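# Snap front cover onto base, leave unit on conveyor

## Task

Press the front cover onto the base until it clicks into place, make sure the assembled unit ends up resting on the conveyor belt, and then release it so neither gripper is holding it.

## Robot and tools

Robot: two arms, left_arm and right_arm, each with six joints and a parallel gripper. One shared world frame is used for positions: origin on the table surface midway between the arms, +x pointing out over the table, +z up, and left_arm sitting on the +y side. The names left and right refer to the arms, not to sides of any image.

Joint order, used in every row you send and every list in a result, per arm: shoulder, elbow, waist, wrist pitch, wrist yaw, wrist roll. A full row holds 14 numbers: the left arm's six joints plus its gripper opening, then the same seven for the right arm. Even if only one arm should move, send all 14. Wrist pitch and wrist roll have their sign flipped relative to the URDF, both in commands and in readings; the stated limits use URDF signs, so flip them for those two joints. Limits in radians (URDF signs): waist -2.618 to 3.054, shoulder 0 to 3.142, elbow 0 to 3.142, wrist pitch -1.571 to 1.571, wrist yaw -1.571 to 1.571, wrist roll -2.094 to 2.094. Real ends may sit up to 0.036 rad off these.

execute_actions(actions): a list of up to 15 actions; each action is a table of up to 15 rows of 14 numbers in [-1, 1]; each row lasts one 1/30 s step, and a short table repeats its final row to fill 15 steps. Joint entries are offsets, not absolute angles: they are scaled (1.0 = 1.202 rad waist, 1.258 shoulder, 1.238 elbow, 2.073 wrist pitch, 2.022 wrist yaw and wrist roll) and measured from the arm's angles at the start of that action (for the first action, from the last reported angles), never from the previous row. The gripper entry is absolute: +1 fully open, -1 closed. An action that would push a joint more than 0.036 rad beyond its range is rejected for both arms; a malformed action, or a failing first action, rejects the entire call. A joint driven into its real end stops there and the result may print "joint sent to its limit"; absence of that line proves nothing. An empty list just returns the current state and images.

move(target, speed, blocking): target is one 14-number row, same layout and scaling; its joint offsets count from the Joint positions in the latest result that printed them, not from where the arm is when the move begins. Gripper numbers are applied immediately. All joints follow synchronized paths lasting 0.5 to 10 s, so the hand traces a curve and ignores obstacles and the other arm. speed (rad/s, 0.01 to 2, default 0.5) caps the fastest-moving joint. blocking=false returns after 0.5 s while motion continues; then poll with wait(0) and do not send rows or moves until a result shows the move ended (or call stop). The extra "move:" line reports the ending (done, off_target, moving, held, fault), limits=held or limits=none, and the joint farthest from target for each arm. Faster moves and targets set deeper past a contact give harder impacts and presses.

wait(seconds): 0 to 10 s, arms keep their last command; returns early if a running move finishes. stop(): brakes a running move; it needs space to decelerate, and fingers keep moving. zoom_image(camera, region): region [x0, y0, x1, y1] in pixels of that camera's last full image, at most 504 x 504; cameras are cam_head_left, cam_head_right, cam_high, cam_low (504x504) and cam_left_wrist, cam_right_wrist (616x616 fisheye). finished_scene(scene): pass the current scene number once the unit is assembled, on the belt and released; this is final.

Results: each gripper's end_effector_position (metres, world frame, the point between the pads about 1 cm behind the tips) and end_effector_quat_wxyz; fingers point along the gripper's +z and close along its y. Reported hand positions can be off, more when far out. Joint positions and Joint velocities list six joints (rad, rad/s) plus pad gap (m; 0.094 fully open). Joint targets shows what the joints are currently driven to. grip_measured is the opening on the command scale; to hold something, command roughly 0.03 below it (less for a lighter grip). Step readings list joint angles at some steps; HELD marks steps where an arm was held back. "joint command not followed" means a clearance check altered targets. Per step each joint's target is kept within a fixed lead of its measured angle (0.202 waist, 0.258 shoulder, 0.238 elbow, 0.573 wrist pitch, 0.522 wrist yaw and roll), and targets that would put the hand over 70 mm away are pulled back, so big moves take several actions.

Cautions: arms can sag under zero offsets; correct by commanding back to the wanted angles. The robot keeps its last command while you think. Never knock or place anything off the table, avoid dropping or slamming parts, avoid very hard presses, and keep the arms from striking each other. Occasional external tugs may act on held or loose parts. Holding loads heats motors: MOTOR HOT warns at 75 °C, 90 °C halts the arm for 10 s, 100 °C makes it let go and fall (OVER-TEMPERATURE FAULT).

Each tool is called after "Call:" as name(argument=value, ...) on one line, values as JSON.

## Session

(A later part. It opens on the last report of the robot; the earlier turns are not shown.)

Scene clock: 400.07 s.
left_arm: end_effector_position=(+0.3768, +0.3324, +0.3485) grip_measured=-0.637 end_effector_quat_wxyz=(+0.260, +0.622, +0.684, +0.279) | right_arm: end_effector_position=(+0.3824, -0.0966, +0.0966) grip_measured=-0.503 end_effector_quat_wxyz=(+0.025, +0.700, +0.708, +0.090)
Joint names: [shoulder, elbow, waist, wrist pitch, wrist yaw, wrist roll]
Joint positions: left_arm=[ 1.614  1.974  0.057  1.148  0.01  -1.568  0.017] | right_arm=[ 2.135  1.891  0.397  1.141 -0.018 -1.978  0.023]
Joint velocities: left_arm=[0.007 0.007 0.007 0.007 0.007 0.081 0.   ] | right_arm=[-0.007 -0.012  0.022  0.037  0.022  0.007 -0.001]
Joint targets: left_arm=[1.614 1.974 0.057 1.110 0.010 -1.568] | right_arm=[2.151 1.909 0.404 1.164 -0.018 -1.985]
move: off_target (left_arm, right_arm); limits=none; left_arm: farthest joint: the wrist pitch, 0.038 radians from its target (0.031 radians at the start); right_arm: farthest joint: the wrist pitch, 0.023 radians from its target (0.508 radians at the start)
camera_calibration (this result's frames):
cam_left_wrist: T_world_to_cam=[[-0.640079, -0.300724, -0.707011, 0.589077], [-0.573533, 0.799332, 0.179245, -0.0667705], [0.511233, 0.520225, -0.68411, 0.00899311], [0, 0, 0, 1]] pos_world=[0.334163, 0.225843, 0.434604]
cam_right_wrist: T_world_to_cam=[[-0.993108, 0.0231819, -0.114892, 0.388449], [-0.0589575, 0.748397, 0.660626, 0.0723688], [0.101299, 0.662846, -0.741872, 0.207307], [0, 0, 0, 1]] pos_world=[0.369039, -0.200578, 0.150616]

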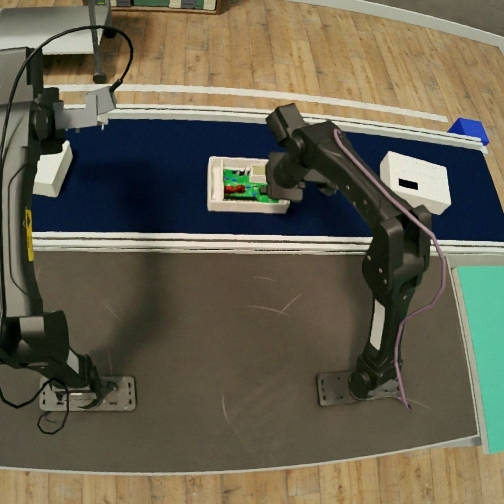

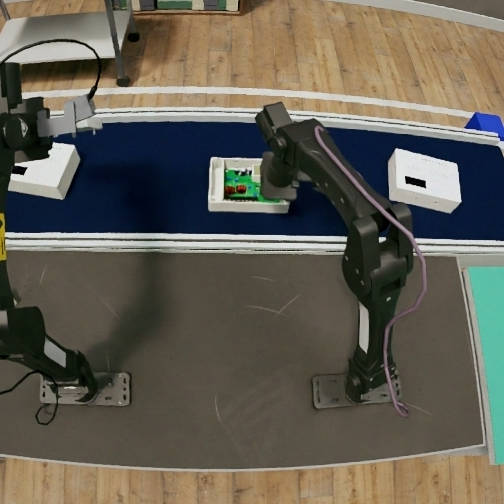

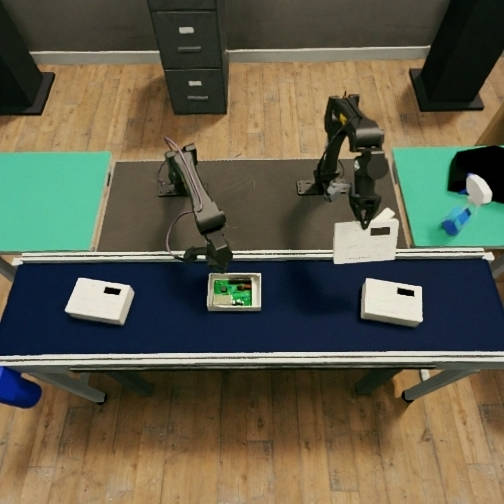

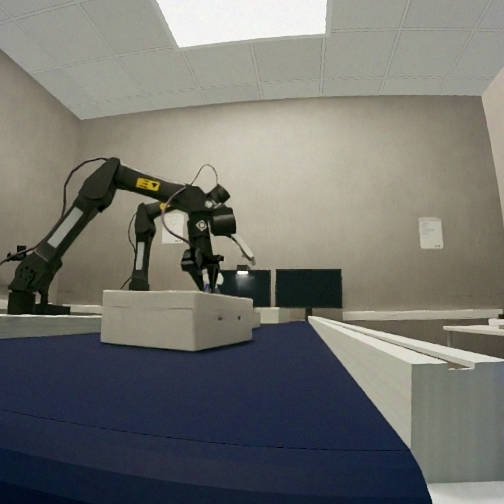

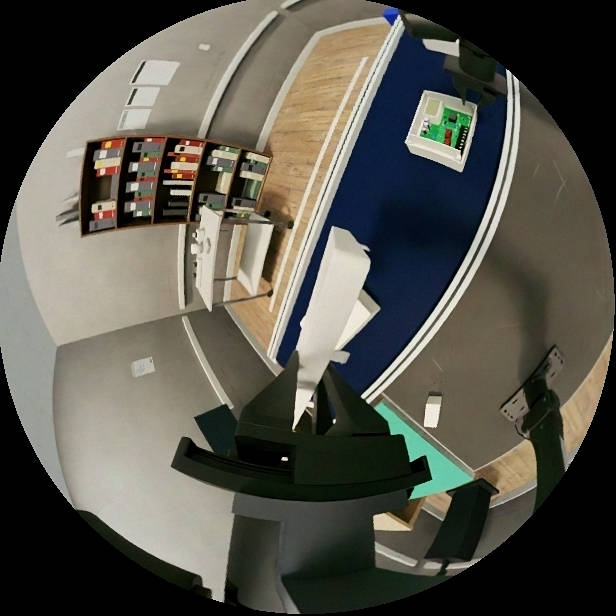

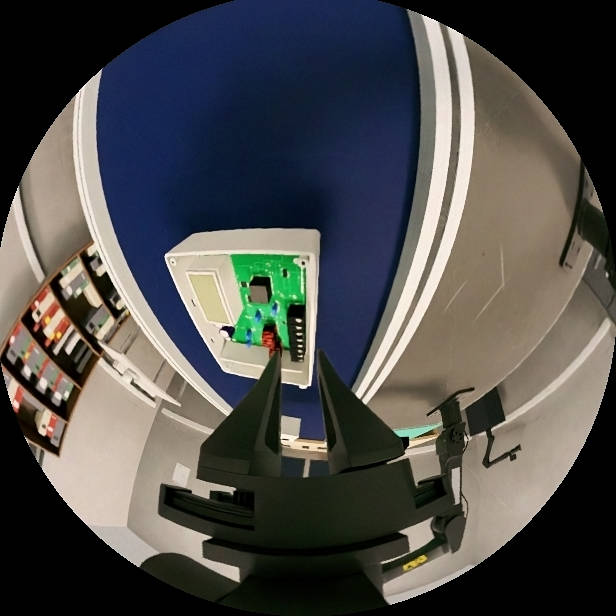

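Call:
move(target=[0,0,0,-0.02,0,0,-0.75,0.095,0,0,0.012,0,0,-0.5], speed=0.2)

Call:
move(target=[0,0,0,-0.02,0,0,-0.75,0,0,0,0.01,0,0,-1])

Call:
move(target=[0,0,0,-0.02,0,0,-0.75,0.22,0.43,-0.21,0.095,0,1,-1])

Scene clock: 408.27 s.
left_arm: end_effector_position=(+0.3774, +0.3324, +0.3491) grip_measured=-0.637 end_effector_quat_wxyz=(+0.261, +0.621, +0.684, +0.280) | right_arm: end_effector_position=(+0.3771, -0.0990, +0.0488) grip_measured=-0.503 end_effector_quat_wxyz=(+0.005, +0.703, +0.710, +0.038)
Joint names: [shoulder, elbow, waist, wrist pitch, wrist yaw, wrist roll]
Joint positions: left_arm=[ 1.614  1.974  0.057  1.144  0.01  -1.568  0.017] | right_arm=[ 2.244  1.891  0.397  1.144 -0.018 -1.979  0.023]
Joint velocities: left_arm=[-0.002 -0.007 -0.002  0.022 -0.022 -0.051  0.   ] | right_arm=[ 0.022  0.002  0.007  0.081 -0.007 -0.007 -0.   ]
Joint targets: left_arm=[1.614 1.974 0.057 1.106 0.010 -1.568] | right_arm=[2.255 1.891 0.397 1.165 -0.018 -1.978]
move: off_target (left_arm, right_arm); limits=none; left_arm: farthest joint: the wrist pitch, 0.038 radians from its target (0.041 radians at the start); right_arm: farthest joint: the wrist pitch, 0.022 radians from its target (0.025 radians at the start)
camera_calibration (this result's frames):
cam_left_wrist: T_world_to_cam=[[-0.637659, -0.300489, -0.709294, 0.589711], [-0.574143, 0.799273, 0.177549, -0.0657382], [0.513567, 0.520451, -0.682187, 0.00743944], [0, 0, 0, 1]] pos_world=[0.334471, 0.225873, 0.435025]
cam_right_wrist: T_world_to_cam=[[-0.999695, 0.0206385, -0.013595, 0.375049], [0.00750768, 0.777712, 0.628576, 0.0847641], [0.0235459, 0.628282, -0.77763, 0.201614], [0, 0, 0, 1]] pos_world=[0.369551, -0.200333, 0.108599]

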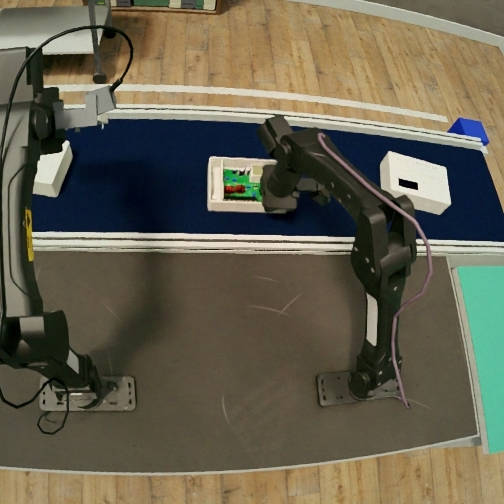

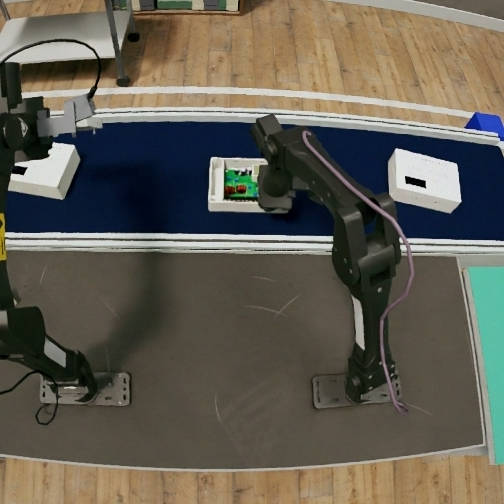

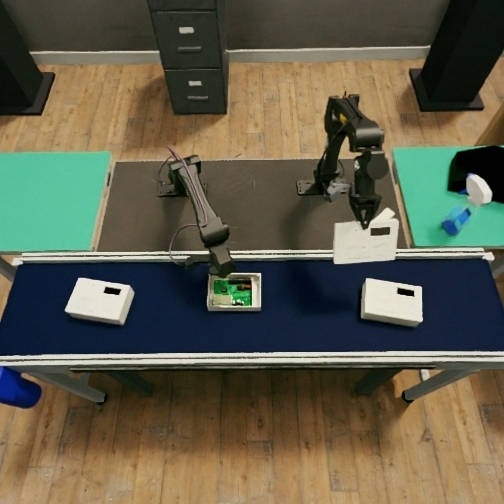

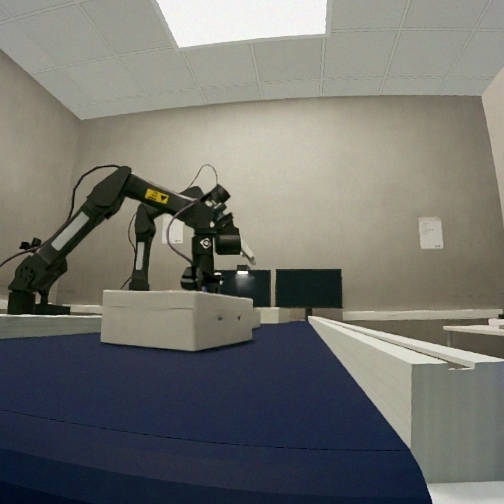

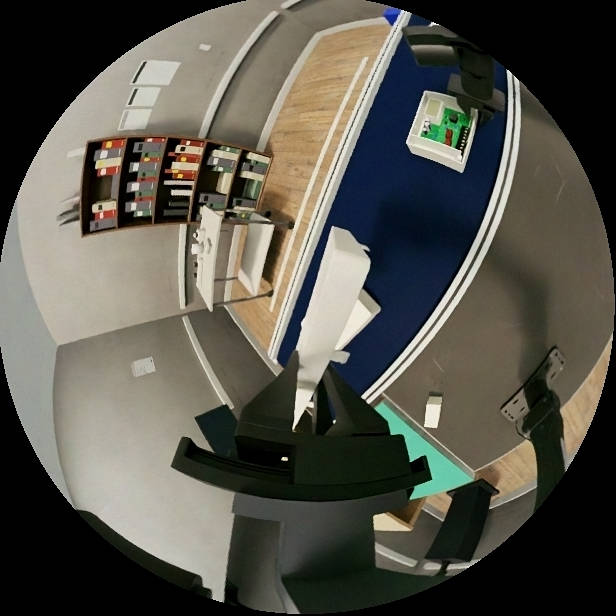

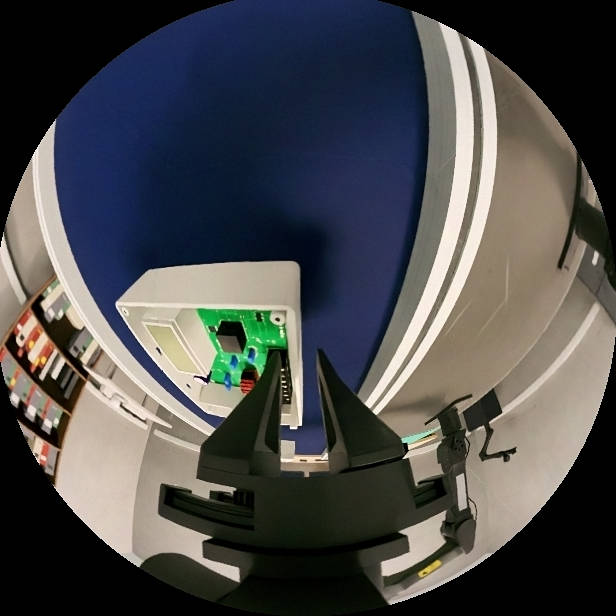

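Scene clock: 409.07 s.
left_arm: end_effector_position=(+0.3779, +0.3325, +0.3496) grip_measured=-0.637 end_effector_quat_wxyz=(+0.262, +0.621, +0.683, +0.281) | right_arm: end_effector_position=(+0.3766, -0.0985, +0.0488) grip_measured=-0.963 end_effector_quat_wxyz=(+0.003, +0.703, +0.710, +0.038)
Joint names: [shoulder, elbow, waist, wrist pitch, wrist yaw, wrist roll]
Joint positions: left_arm=[ 1.614  1.974  0.057  1.141  0.01  -1.569  0.017] | right_arm=[ 2.244  1.891  0.397  1.145 -0.022 -1.98   0.002]
Joint velocities: left_arm=[-0.017  0.002  0.002  0.007 -0.007  0.037 -0.   ] | right_arm=[-0.002 -0.007 -0.027  0.007  0.037  0.007  0.   ]
Joint targets: left_arm=[1.614 1.974 0.057 1.103 0.010 -1.568] | right_arm=[2.244 1.891 0.397 1.165 -0.018 -1.979]
move: off_target (left_arm); limits=none; left_arm: farthest joint: the wrist pitch, 0.039 radians from its target (0.042 radians at the start); right_arm: farthest joint: the wrist pitch, 0.020 radians from its target (0.021 radians at the start)
camera_calibration (this result's frames):
cam_left_wrist: T_world_to_cam=[[-0.635598, -0.299917, -0.711382, 0.590209], [-0.574461, 0.799327, 0.176268, -0.0650189], [0.515762, 0.520697, -0.680341, 0.00594903], [0, 0, 0, 1]] pos_world=[0.334716, 0.225888, 0.435372]
cam_right_wrist: T_world_to_cam=[[-0.999706, 0.0215604, -0.011049, 0.374503], [0.00976502, 0.775983, 0.630678, 0.0833049], [0.0221715, 0.630385, -0.775966, 0.201984], [0, 0, 0, 1]] pos_world=[0.369101, -0.200045, 0.108332]

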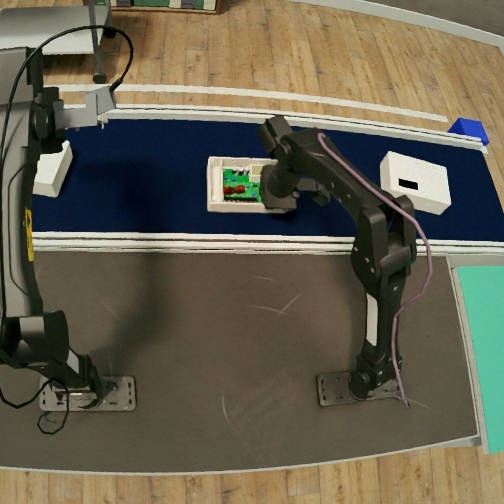

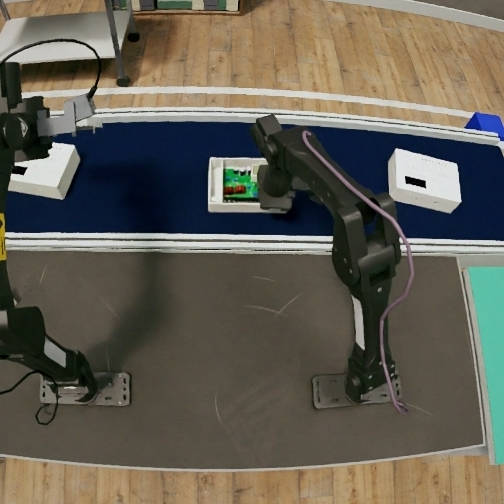

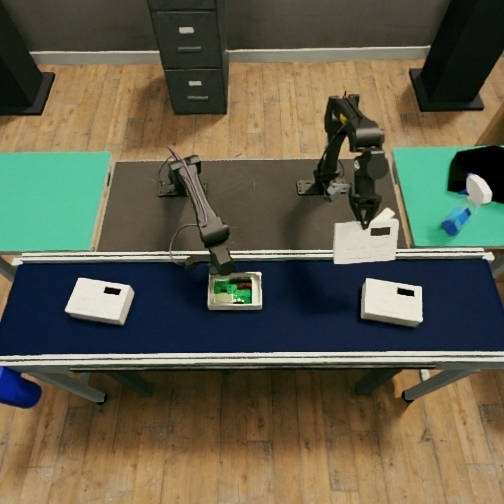

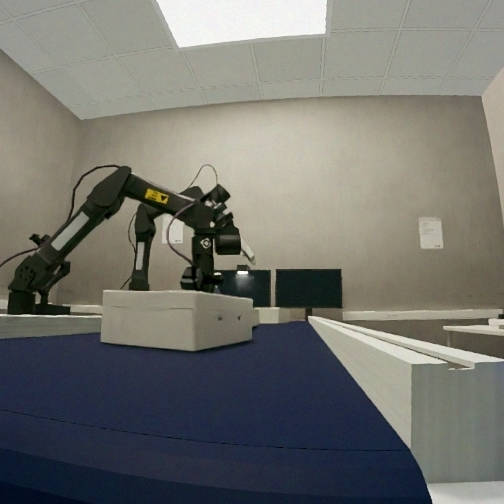

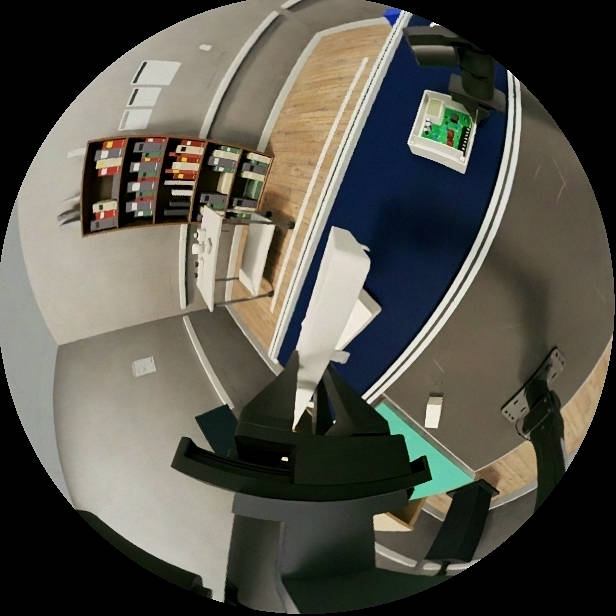

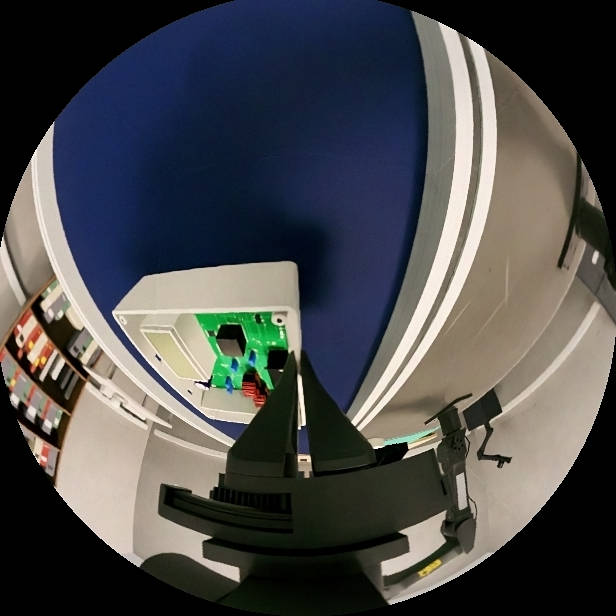

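Scene clock: 413.90 s.
left_arm: end_effector_position=(+0.3785, +0.3325, +0.3502) grip_measured=-0.637 end_effector_quat_wxyz=(+0.263, +0.621, +0.682, +0.283) | right_arm: end_effector_position=(+0.4661, -0.1918, +0.0606) grip_measured=-0.962 end_effector_quat_wxyz=(+0.055, -0.100, +0.993, +0.019)
Joint names: [shoulder, elbow, waist, wrist pitch, wrist yaw, wrist roll]
Joint positions: left_arm=[ 1.614  1.974  0.057  1.138  0.01  -1.569  0.017] | right_arm=[ 2.51   2.401  0.154  1.35  -0.029  0.025  0.002]
Joint velocities: left_arm=[-0.017  0.002 -0.012 -0.007  0.007 -0.007 -0.001] | right_arm=[-0.007 -0.012  0.007  0.051 -0.022  0.051 -0.   ]
Joint targets: left_arm=[1.614 1.974 0.057 1.100 0.010 -1.569] | right_arm=[2.521 2.423 0.145 1.341 -0.021 0.042]
move: off_target (left_arm, right_arm); limits=none; left_arm: farthest joint: the wrist pitch, 0.038 radians from its target (0.042 radians at the start); right_arm: farthest joint: the elbow, 0.023 radians from its target (0.532 radians at the start)
camera_calibration (this result's frames):
cam_left_wrist: T_world_to_cam=[[-0.633259, -0.299318, -0.713716, 0.590771], [-0.574842, 0.799376, 0.174798, -0.0641856], [0.518207, 0.520967, -0.678273, 0.00428295], [0, 0, 0, 1]] pos_world=[0.334995, 0.225906, 0.435767]
cam_right_wrist: T_world_to_cam=[[0.165411, -0.986099, 0.0157312, -0.271822], [-0.857168, -0.135858, 0.496795, 0.384666], [-0.487752, -0.0956596, -0.867725, 0.371955], [0, 0, 0, 1]] pos_world=[0.556107, -0.180202, 0.135931]

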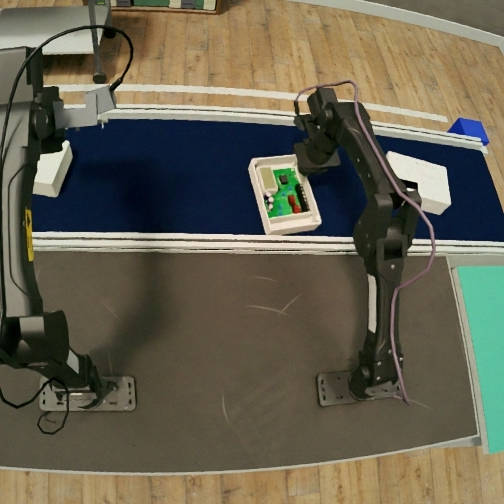

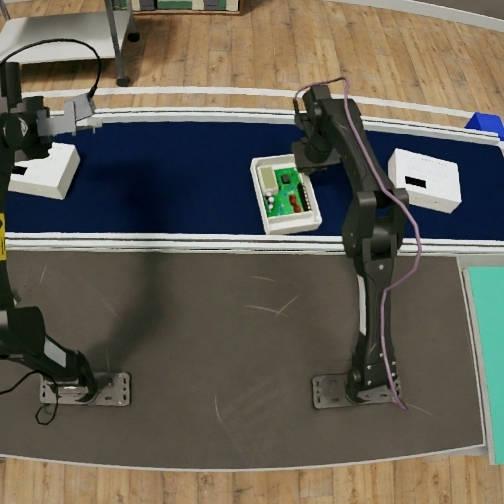

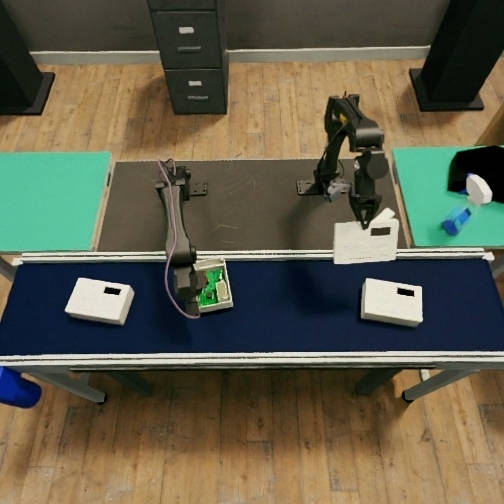

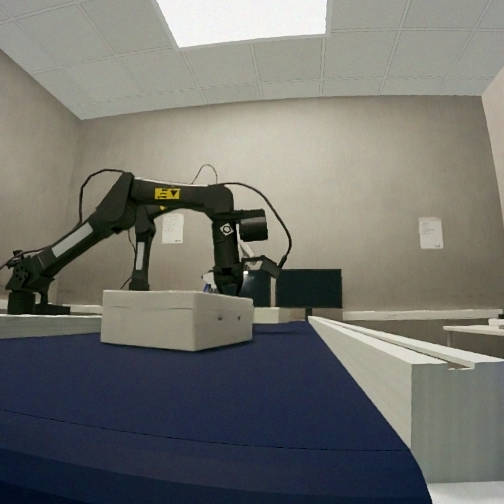

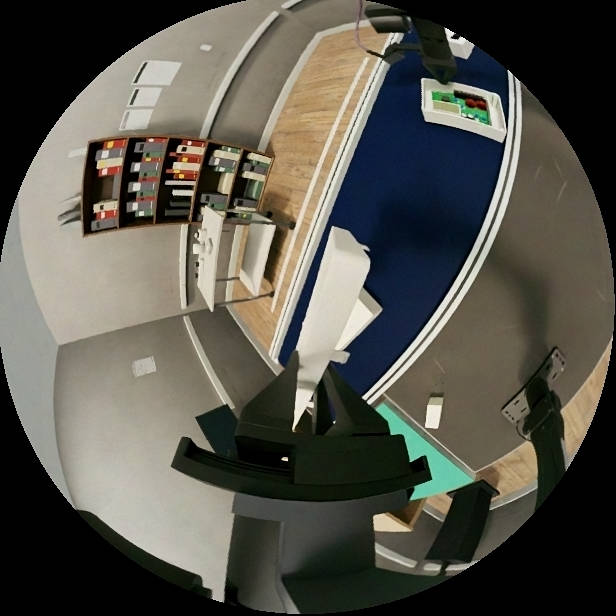

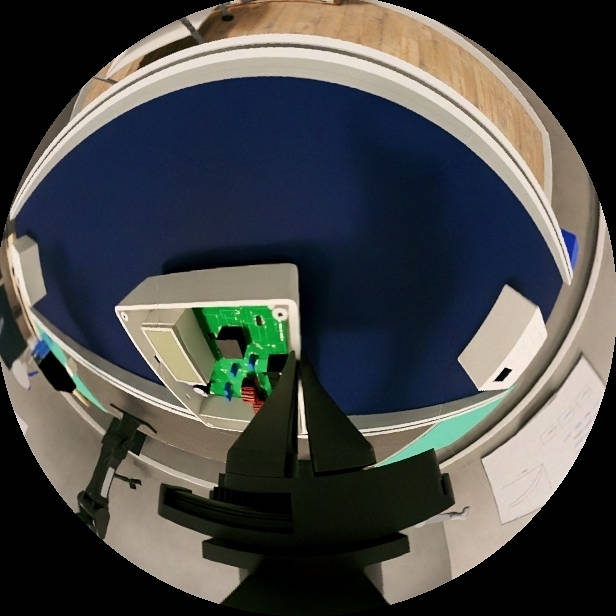

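Call:
move(target=[0.1,-0.3,-0.2,-0.6,0.43,0,-0.75,0.025,0,0,0,0,0,-1], speed=0.8)

Call:
move(target=[0,0,0,-0.02,0,0,-0.75,0,0,0,0,0,0,-0.6])

Call:
move(target=[0.2,-0.1,0,-0.2,0,0,-0.75,-0.2,0,0,0,0,0,-0.6])

Call:
move(target=[0.24,-0.15,-0.275,-0.29,0,0,-0.75,-0.1,-0.1,-0.2,0,0,-0.5,-1])

Scene clock: 426.93 s.
left_arm: end_effector_position=(+0.4444, +0.0902, +0.3862) grip_measured=-0.637 end_effector_quat_wxyz=(+0.667, +0.690, +0.223, +0.173) | right_arm: end_effector_position=(+0.4648, -0.1923, +0.0516) grip_measured=-0.962 end_effector_quat_wxyz=(+0.045, -0.100, +0.994, +0.017)
Joint names: [shoulder, elbow, waist, wrist pitch, wrist yaw, wrist roll]
Joint positions: left_arm=[ 1.75   1.6   -0.178 -0.072  0.863 -1.572  0.017] | right_arm=[ 2.528  2.401  0.154  1.35  -0.028  0.025  0.002]
Joint velocities: left_arm=[ 0.012  0.002  0.012  0.007  0.051 -0.051 -0.001] | right_arm=[-0.017  0.002 -0.002  0.007  0.095 -0.022 -0.001]
Joint targets: left_arm=[1.740 1.602 -0.183 -0.106 0.879 -1.569] | right_arm=[2.542 2.401 0.154 1.350 -0.029 0.025]
move: off_target (left_arm); limits=none; left_arm: farthest joint: the wrist pitch, 0.034 radians from its target (1.244 radians at the start); right_arm: farthest joint: the shoulder, 0.013 radians from its target (0.032 radians at the start)
camera_calibration (this result's frames):
cam_left_wrist: T_world_to_cam=[[-0.254295, -0.143997, -0.956347, 0.496934], [0.435143, 0.866072, -0.24611, -0.131176], [0.863704, -0.478732, -0.157578, -0.143679], [0, 0, 0, 1]] pos_world=[0.307544, 0.116381, 0.420317]
cam_right_wrist: T_world_to_cam=[[0.165938, -0.985982, 0.0174451, -0.272275], [-0.847794, -0.133601, 0.513222, 0.383211], [-0.503696, -0.0999528, -0.858079, 0.369567], [0, 0, 0, 1]] pos_world=[0.556214, -0.180321, 0.125195]

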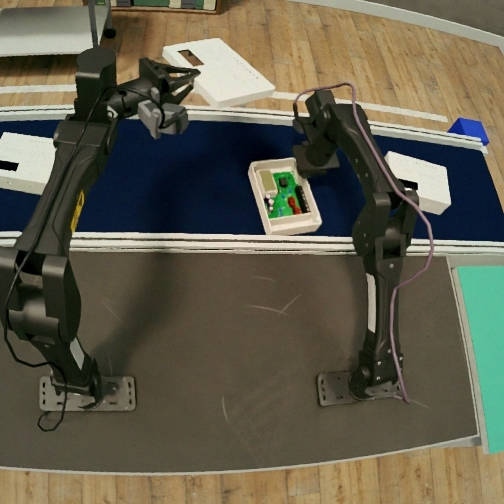

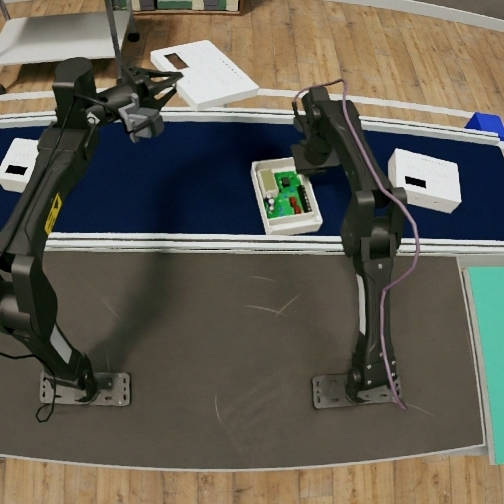

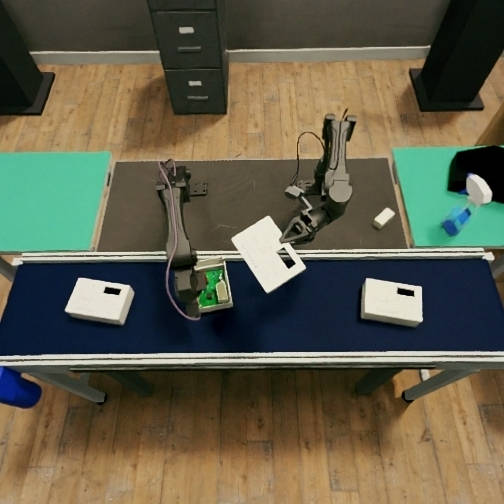

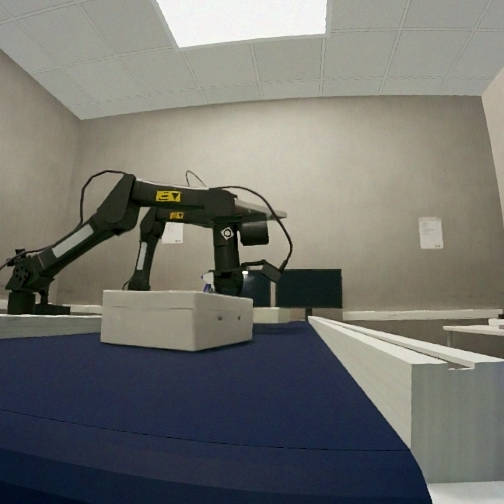

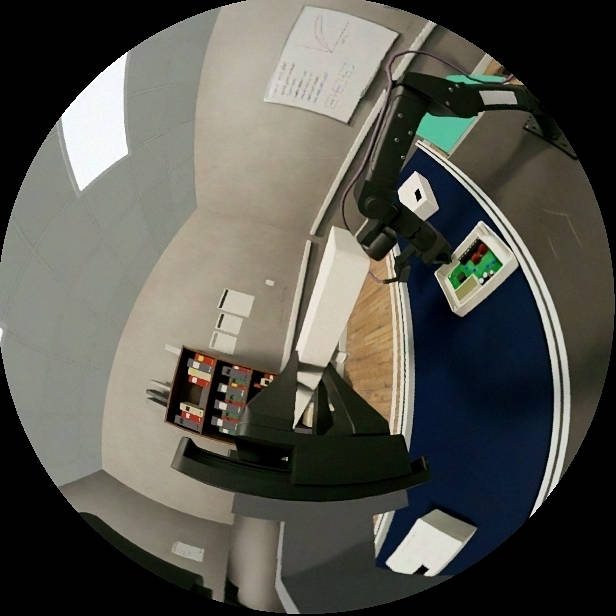

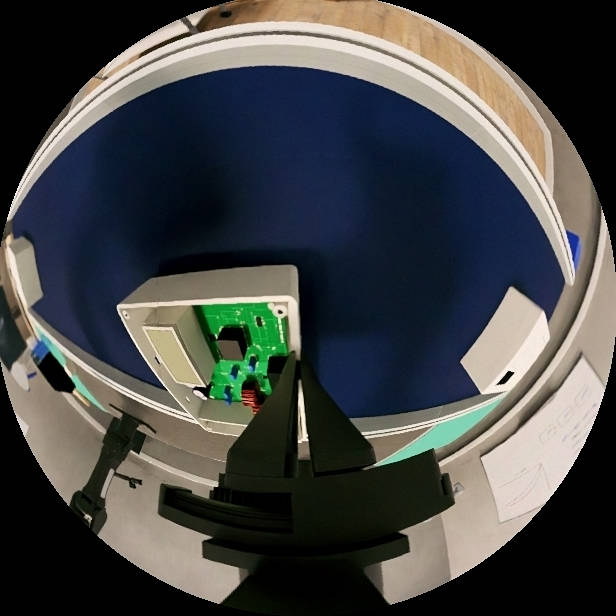

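Scene clock: 427.77 s.
left_arm: end_effector_position=(+0.4465, +0.0899, +0.3838) grip_measured=-0.637 end_effector_quat_wxyz=(+0.666, +0.690, +0.223, +0.174) | right_arm: end_effector_position=(+0.4648, -0.1923, +0.0516) grip_measured=-0.603 end_effector_quat_wxyz=(+0.045, -0.100, +0.994, +0.017)
Joint names: [shoulder, elbow, waist, wrist pitch, wrist yaw, wrist roll]
Joint positions: left_arm=[ 1.758  1.6   -0.178 -0.078  0.863 -1.574  0.017] | right_arm=[ 2.528  2.401  0.154  1.35  -0.028  0.025  0.019]
Joint velocities: left_arm=[-0.012 -0.012  0.002  0.007  0.007  0.037  0.   ] | right_arm=[ 0.002  0.002 -0.007 -0.007 -0.081 -0.051 -0.   ]
Joint targets: left_arm=[1.750 1.600 -0.178 -0.113 0.863 -1.572] | right_arm=[2.528 2.401 0.154 1.350 -0.028 0.025]
move: off_target (left_arm); limits=none; left_arm: farthest joint: the wrist pitch, 0.035 radians from its target (0.042 radians at the start); right_arm: farthest joint: the waist, 0.000 radians from its target (0.000 radians at the start)
camera_calibration (this result's frames):
cam_left_wrist: T_world_to_cam=[[-0.252886, -0.14249, -0.956946, 0.494574], [0.435628, 0.866389, -0.244127, -0.133443], [0.863873, -0.478609, -0.157025, -0.146327], [0, 0, 0, 1]] pos_world=[0.309611, 0.116052, 0.417727]
cam_right_wrist: T_world_to_cam=[[0.165938, -0.985982, 0.0174451, -0.272275], [-0.847794, -0.133601, 0.513222, 0.383211], [-0.503696, -0.0999528, -0.858079, 0.369567], [0, 0, 0, 1]] pos_world=[0.556214, -0.180321, 0.125195]

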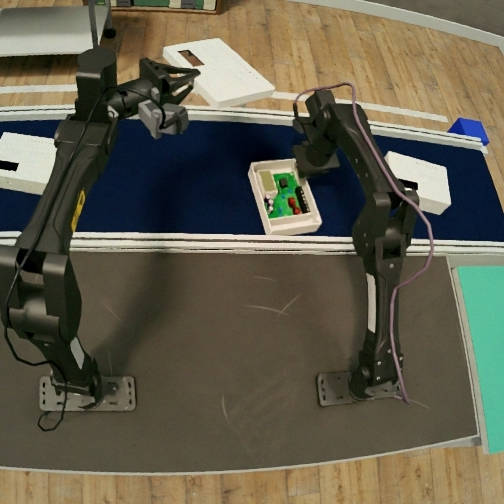

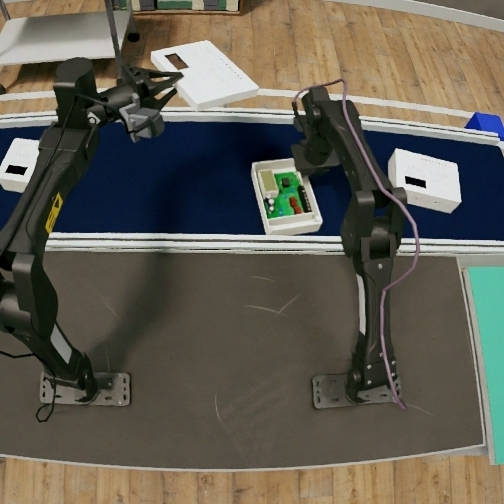

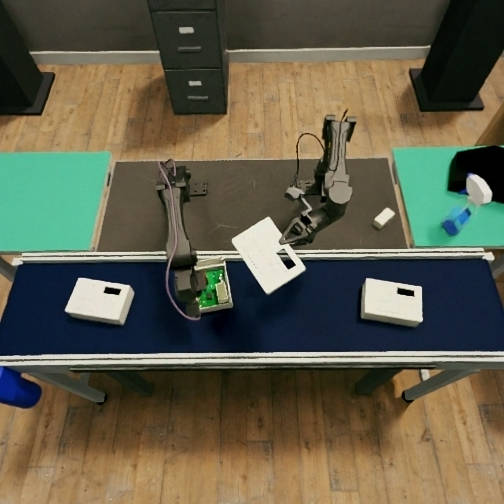

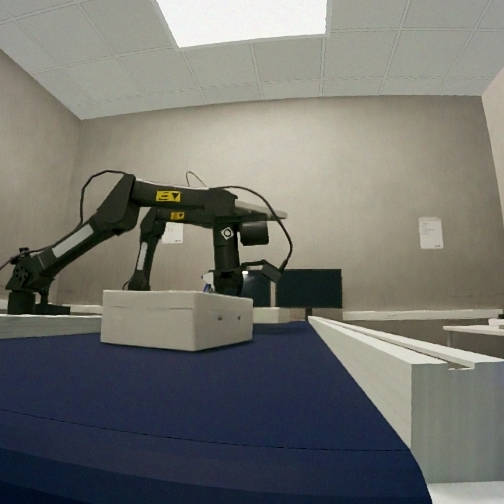

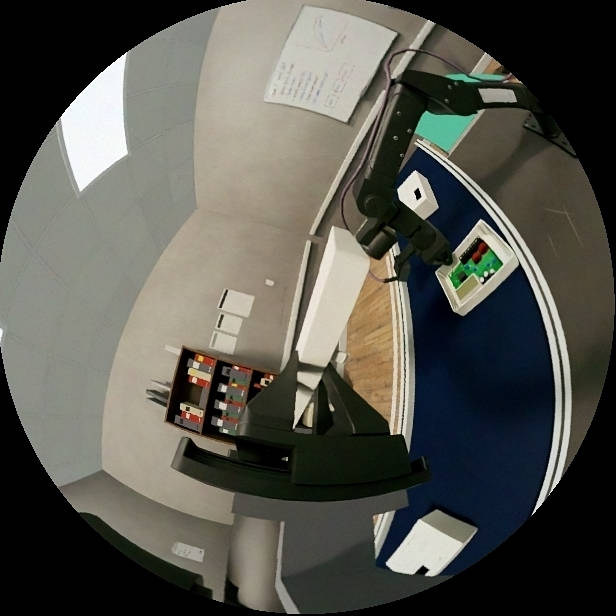

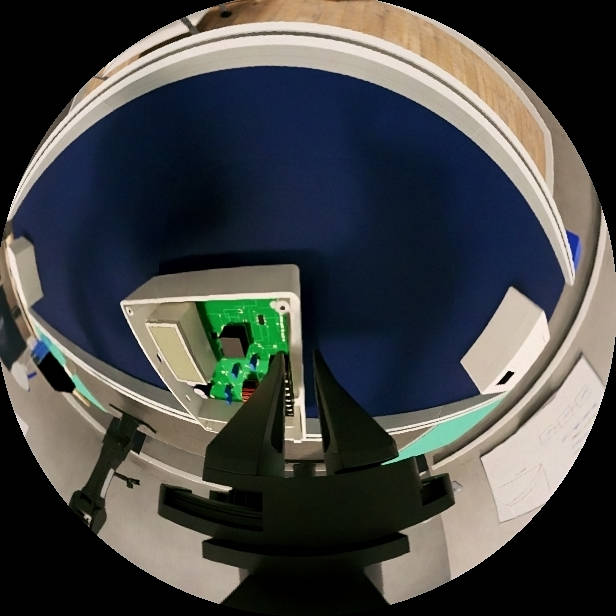

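Scene clock: 429.40 s.
left_arm: end_effector_position=(+0.5016, +0.0822, +0.2575) grip_measured=-0.637 end_effector_quat_wxyz=(+0.663, +0.693, +0.228, +0.168) | right_arm: end_effector_position=(+0.4663, -0.1920, +0.1736) grip_measured=-0.603 end_effector_quat_wxyz=(+0.168, -0.101, +0.980, +0.026)
Joint names: [shoulder, elbow, waist, wrist pitch, wrist yaw, wrist roll]
Joint positions: left_arm=[ 2.03   1.47  -0.178 -0.458  0.863 -1.577  0.017] | right_arm=[ 2.281  2.401  0.154  1.35  -0.028  0.025  0.019]
Joint velocities: left_arm=[-0.002 -0.002 -0.012 -0.051 -0.007  0.022  0.001] | right_arm=[-0.002  0.007 -0.027 -0.022  0.139 -0.022  0.   ]
Joint targets: left_arm=[2.009 1.476 -0.178 -0.493 0.863 -1.574] | right_arm=[2.276 2.401 0.154 1.350 -0.028 0.025]
move: off_target (left_arm); limits=none; left_arm: farthest joint: the wrist pitch, 0.034 radians from its target (0.414 radians at the start); right_arm: farthest joint: the shoulder, 0.004 radians from its target (0.252 radians at the start)
camera_calibration (this result's frames):
cam_left_wrist: T_world_to_cam=[[-0.270299, -0.138111, -0.952819, 0.393818], [0.431302, 0.867428, -0.248087, -0.178494], [0.860766, -0.47801, -0.174897, -0.211263], [0, 0, 0, 1]] pos_world=[0.365282, 0.108236, 0.294006]
cam_right_wrist: T_world_to_cam=[[0.161968, -0.986683, 0.0149585, -0.272241], [-0.945881, -0.150914, 0.287288, 0.403573], [-0.281204, -0.0606802, -0.957728, 0.396101], [0, 0, 0, 1]] pos_world=[0.537212, -0.183675, 0.267487]

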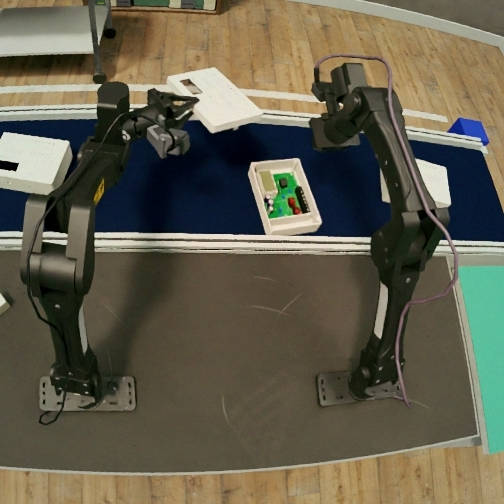

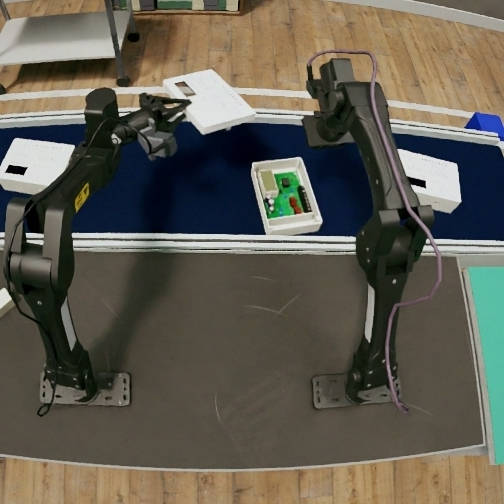

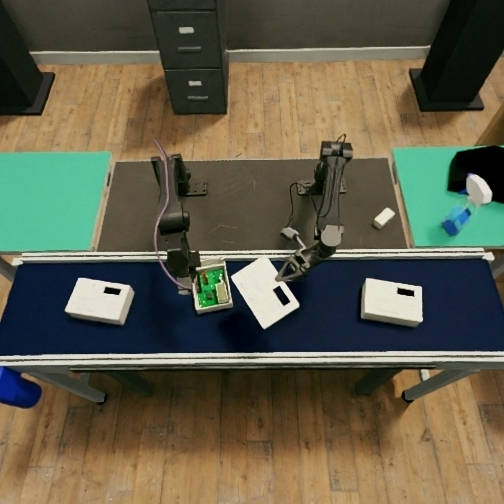

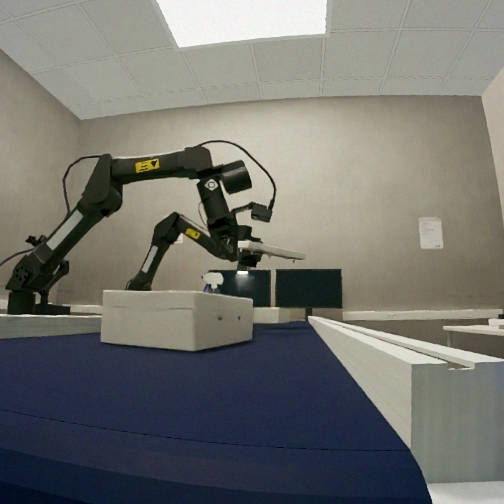

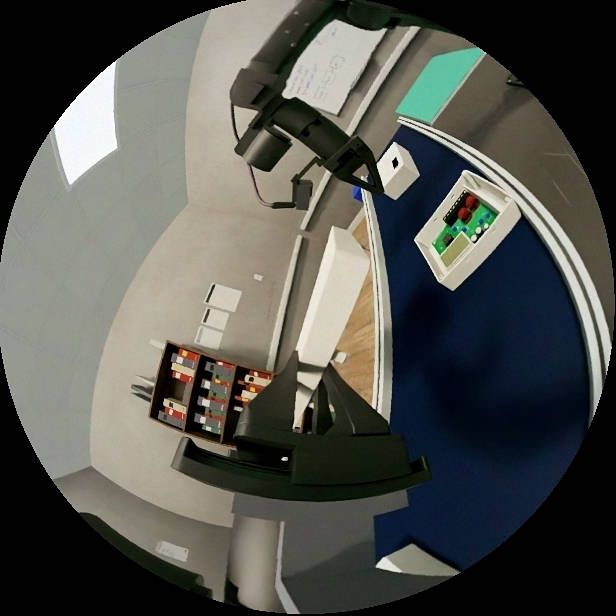

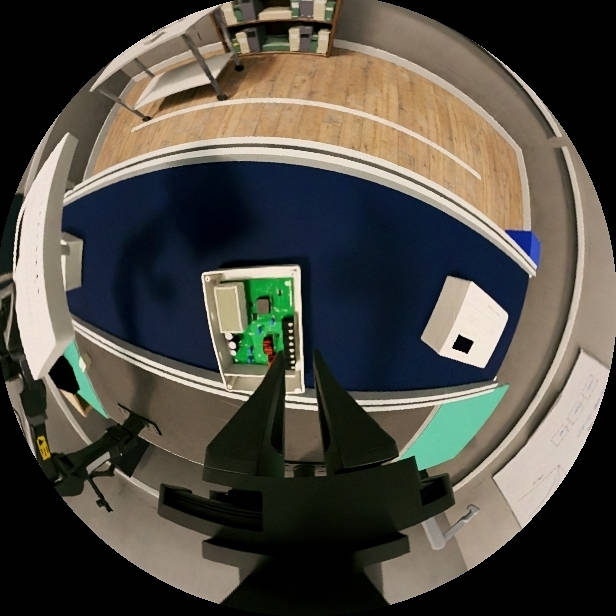

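Scene clock: 432.20 s.
left_arm: end_effector_position=(+0.4063, -0.0802, +0.1169) grip_measured=-0.637 end_effector_quat_wxyz=(+0.695, +0.709, +0.092, +0.079) | right_arm: end_effector_position=(+0.4516, -0.3101, +0.1908) grip_measured=-0.991 end_effector_quat_wxyz=(+0.145, +0.488, +0.856, +0.087)
Joint names: [shoulder, elbow, waist, wrist pitch, wrist yaw, wrist roll]
Joint positions: left_arm=[ 2.345  1.286 -0.506 -1.025  0.863 -1.58   0.017] | right_arm=[ 2.171  2.29  -0.081  1.35  -0.028 -0.98   0.   ]
Joint velocities: left_arm=[ 0.002 -0.012  0.002 -0.007 -0.037  0.037 -0.001] | right_arm=[ 0.002 -0.032  0.007  0.007 -0.022  0.037 -0.   ]
Joint targets: left_arm=[2.331 1.285 -0.509 -1.060 0.863 -1.577] | right_arm=[2.155 2.277 -0.086 1.351 -0.028 -0.986]
move: off_target (left_arm); limits=none; left_arm: farthest joint: the wrist pitch, 0.034 radians from its target (0.601 radians at the start); right_arm: farthest joint: the shoulder, 0.016 radians from its target (0.125 radians at the start)
camera_calibration (this result's frames):
cam_left_wrist: T_world_to_cam=[[-0.240205, -0.0719551, -0.968052, 0.206544], [0.702166, 0.675709, -0.224456, -0.1596], [0.670272, -0.733649, -0.111784, -0.181957], [0, 0, 0, 1]] pos_world=[0.283639, -0.0107877, 0.143782]
cam_right_wrist: T_world_to_cam=[[-0.839343, -0.481397, -0.252509, 0.273276], [-0.542727, 0.715743, 0.439498, 0.424555], [-0.0308417, 0.505933, -0.862021, 0.445637], [0, 0, 0, 1]] pos_world=[0.473534, -0.397781, 0.266562]

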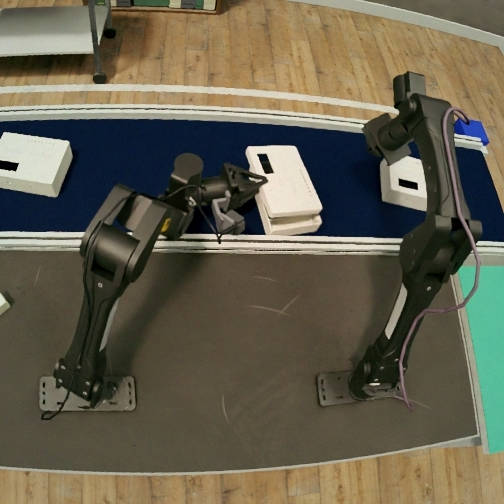

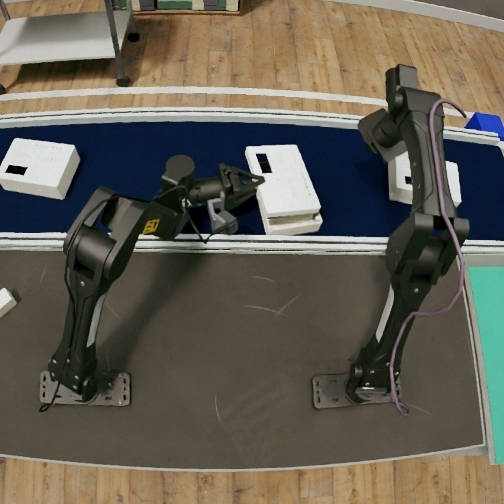

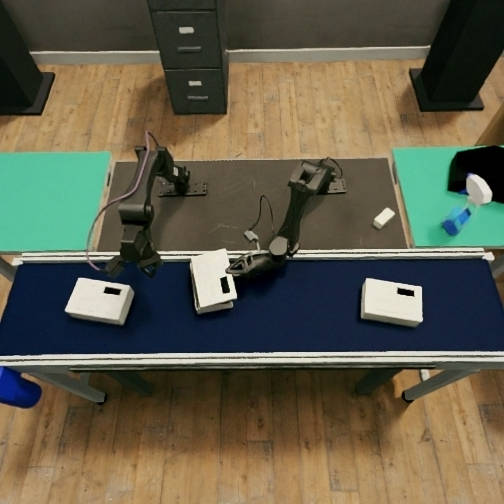

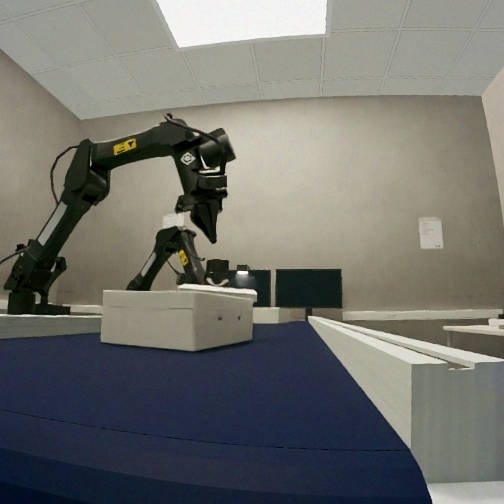

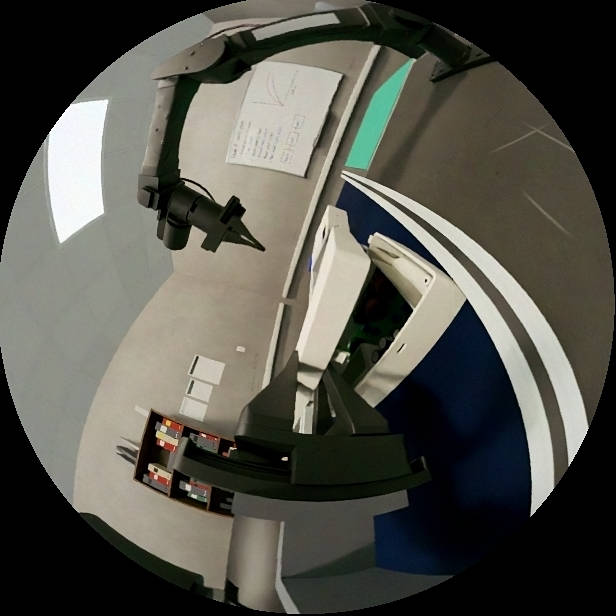

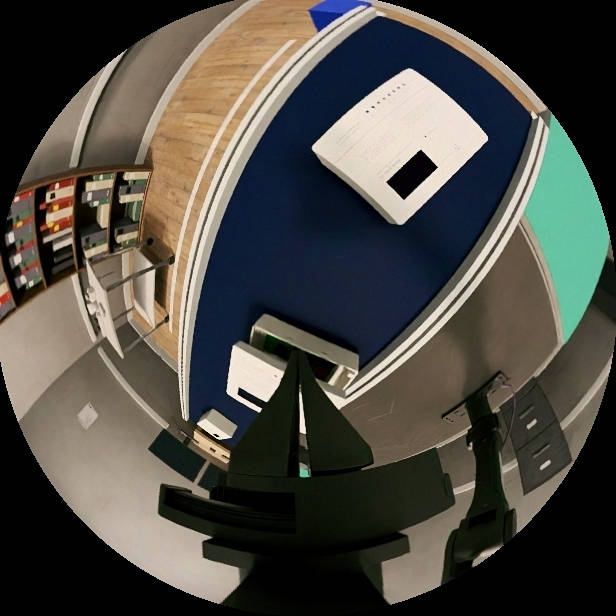

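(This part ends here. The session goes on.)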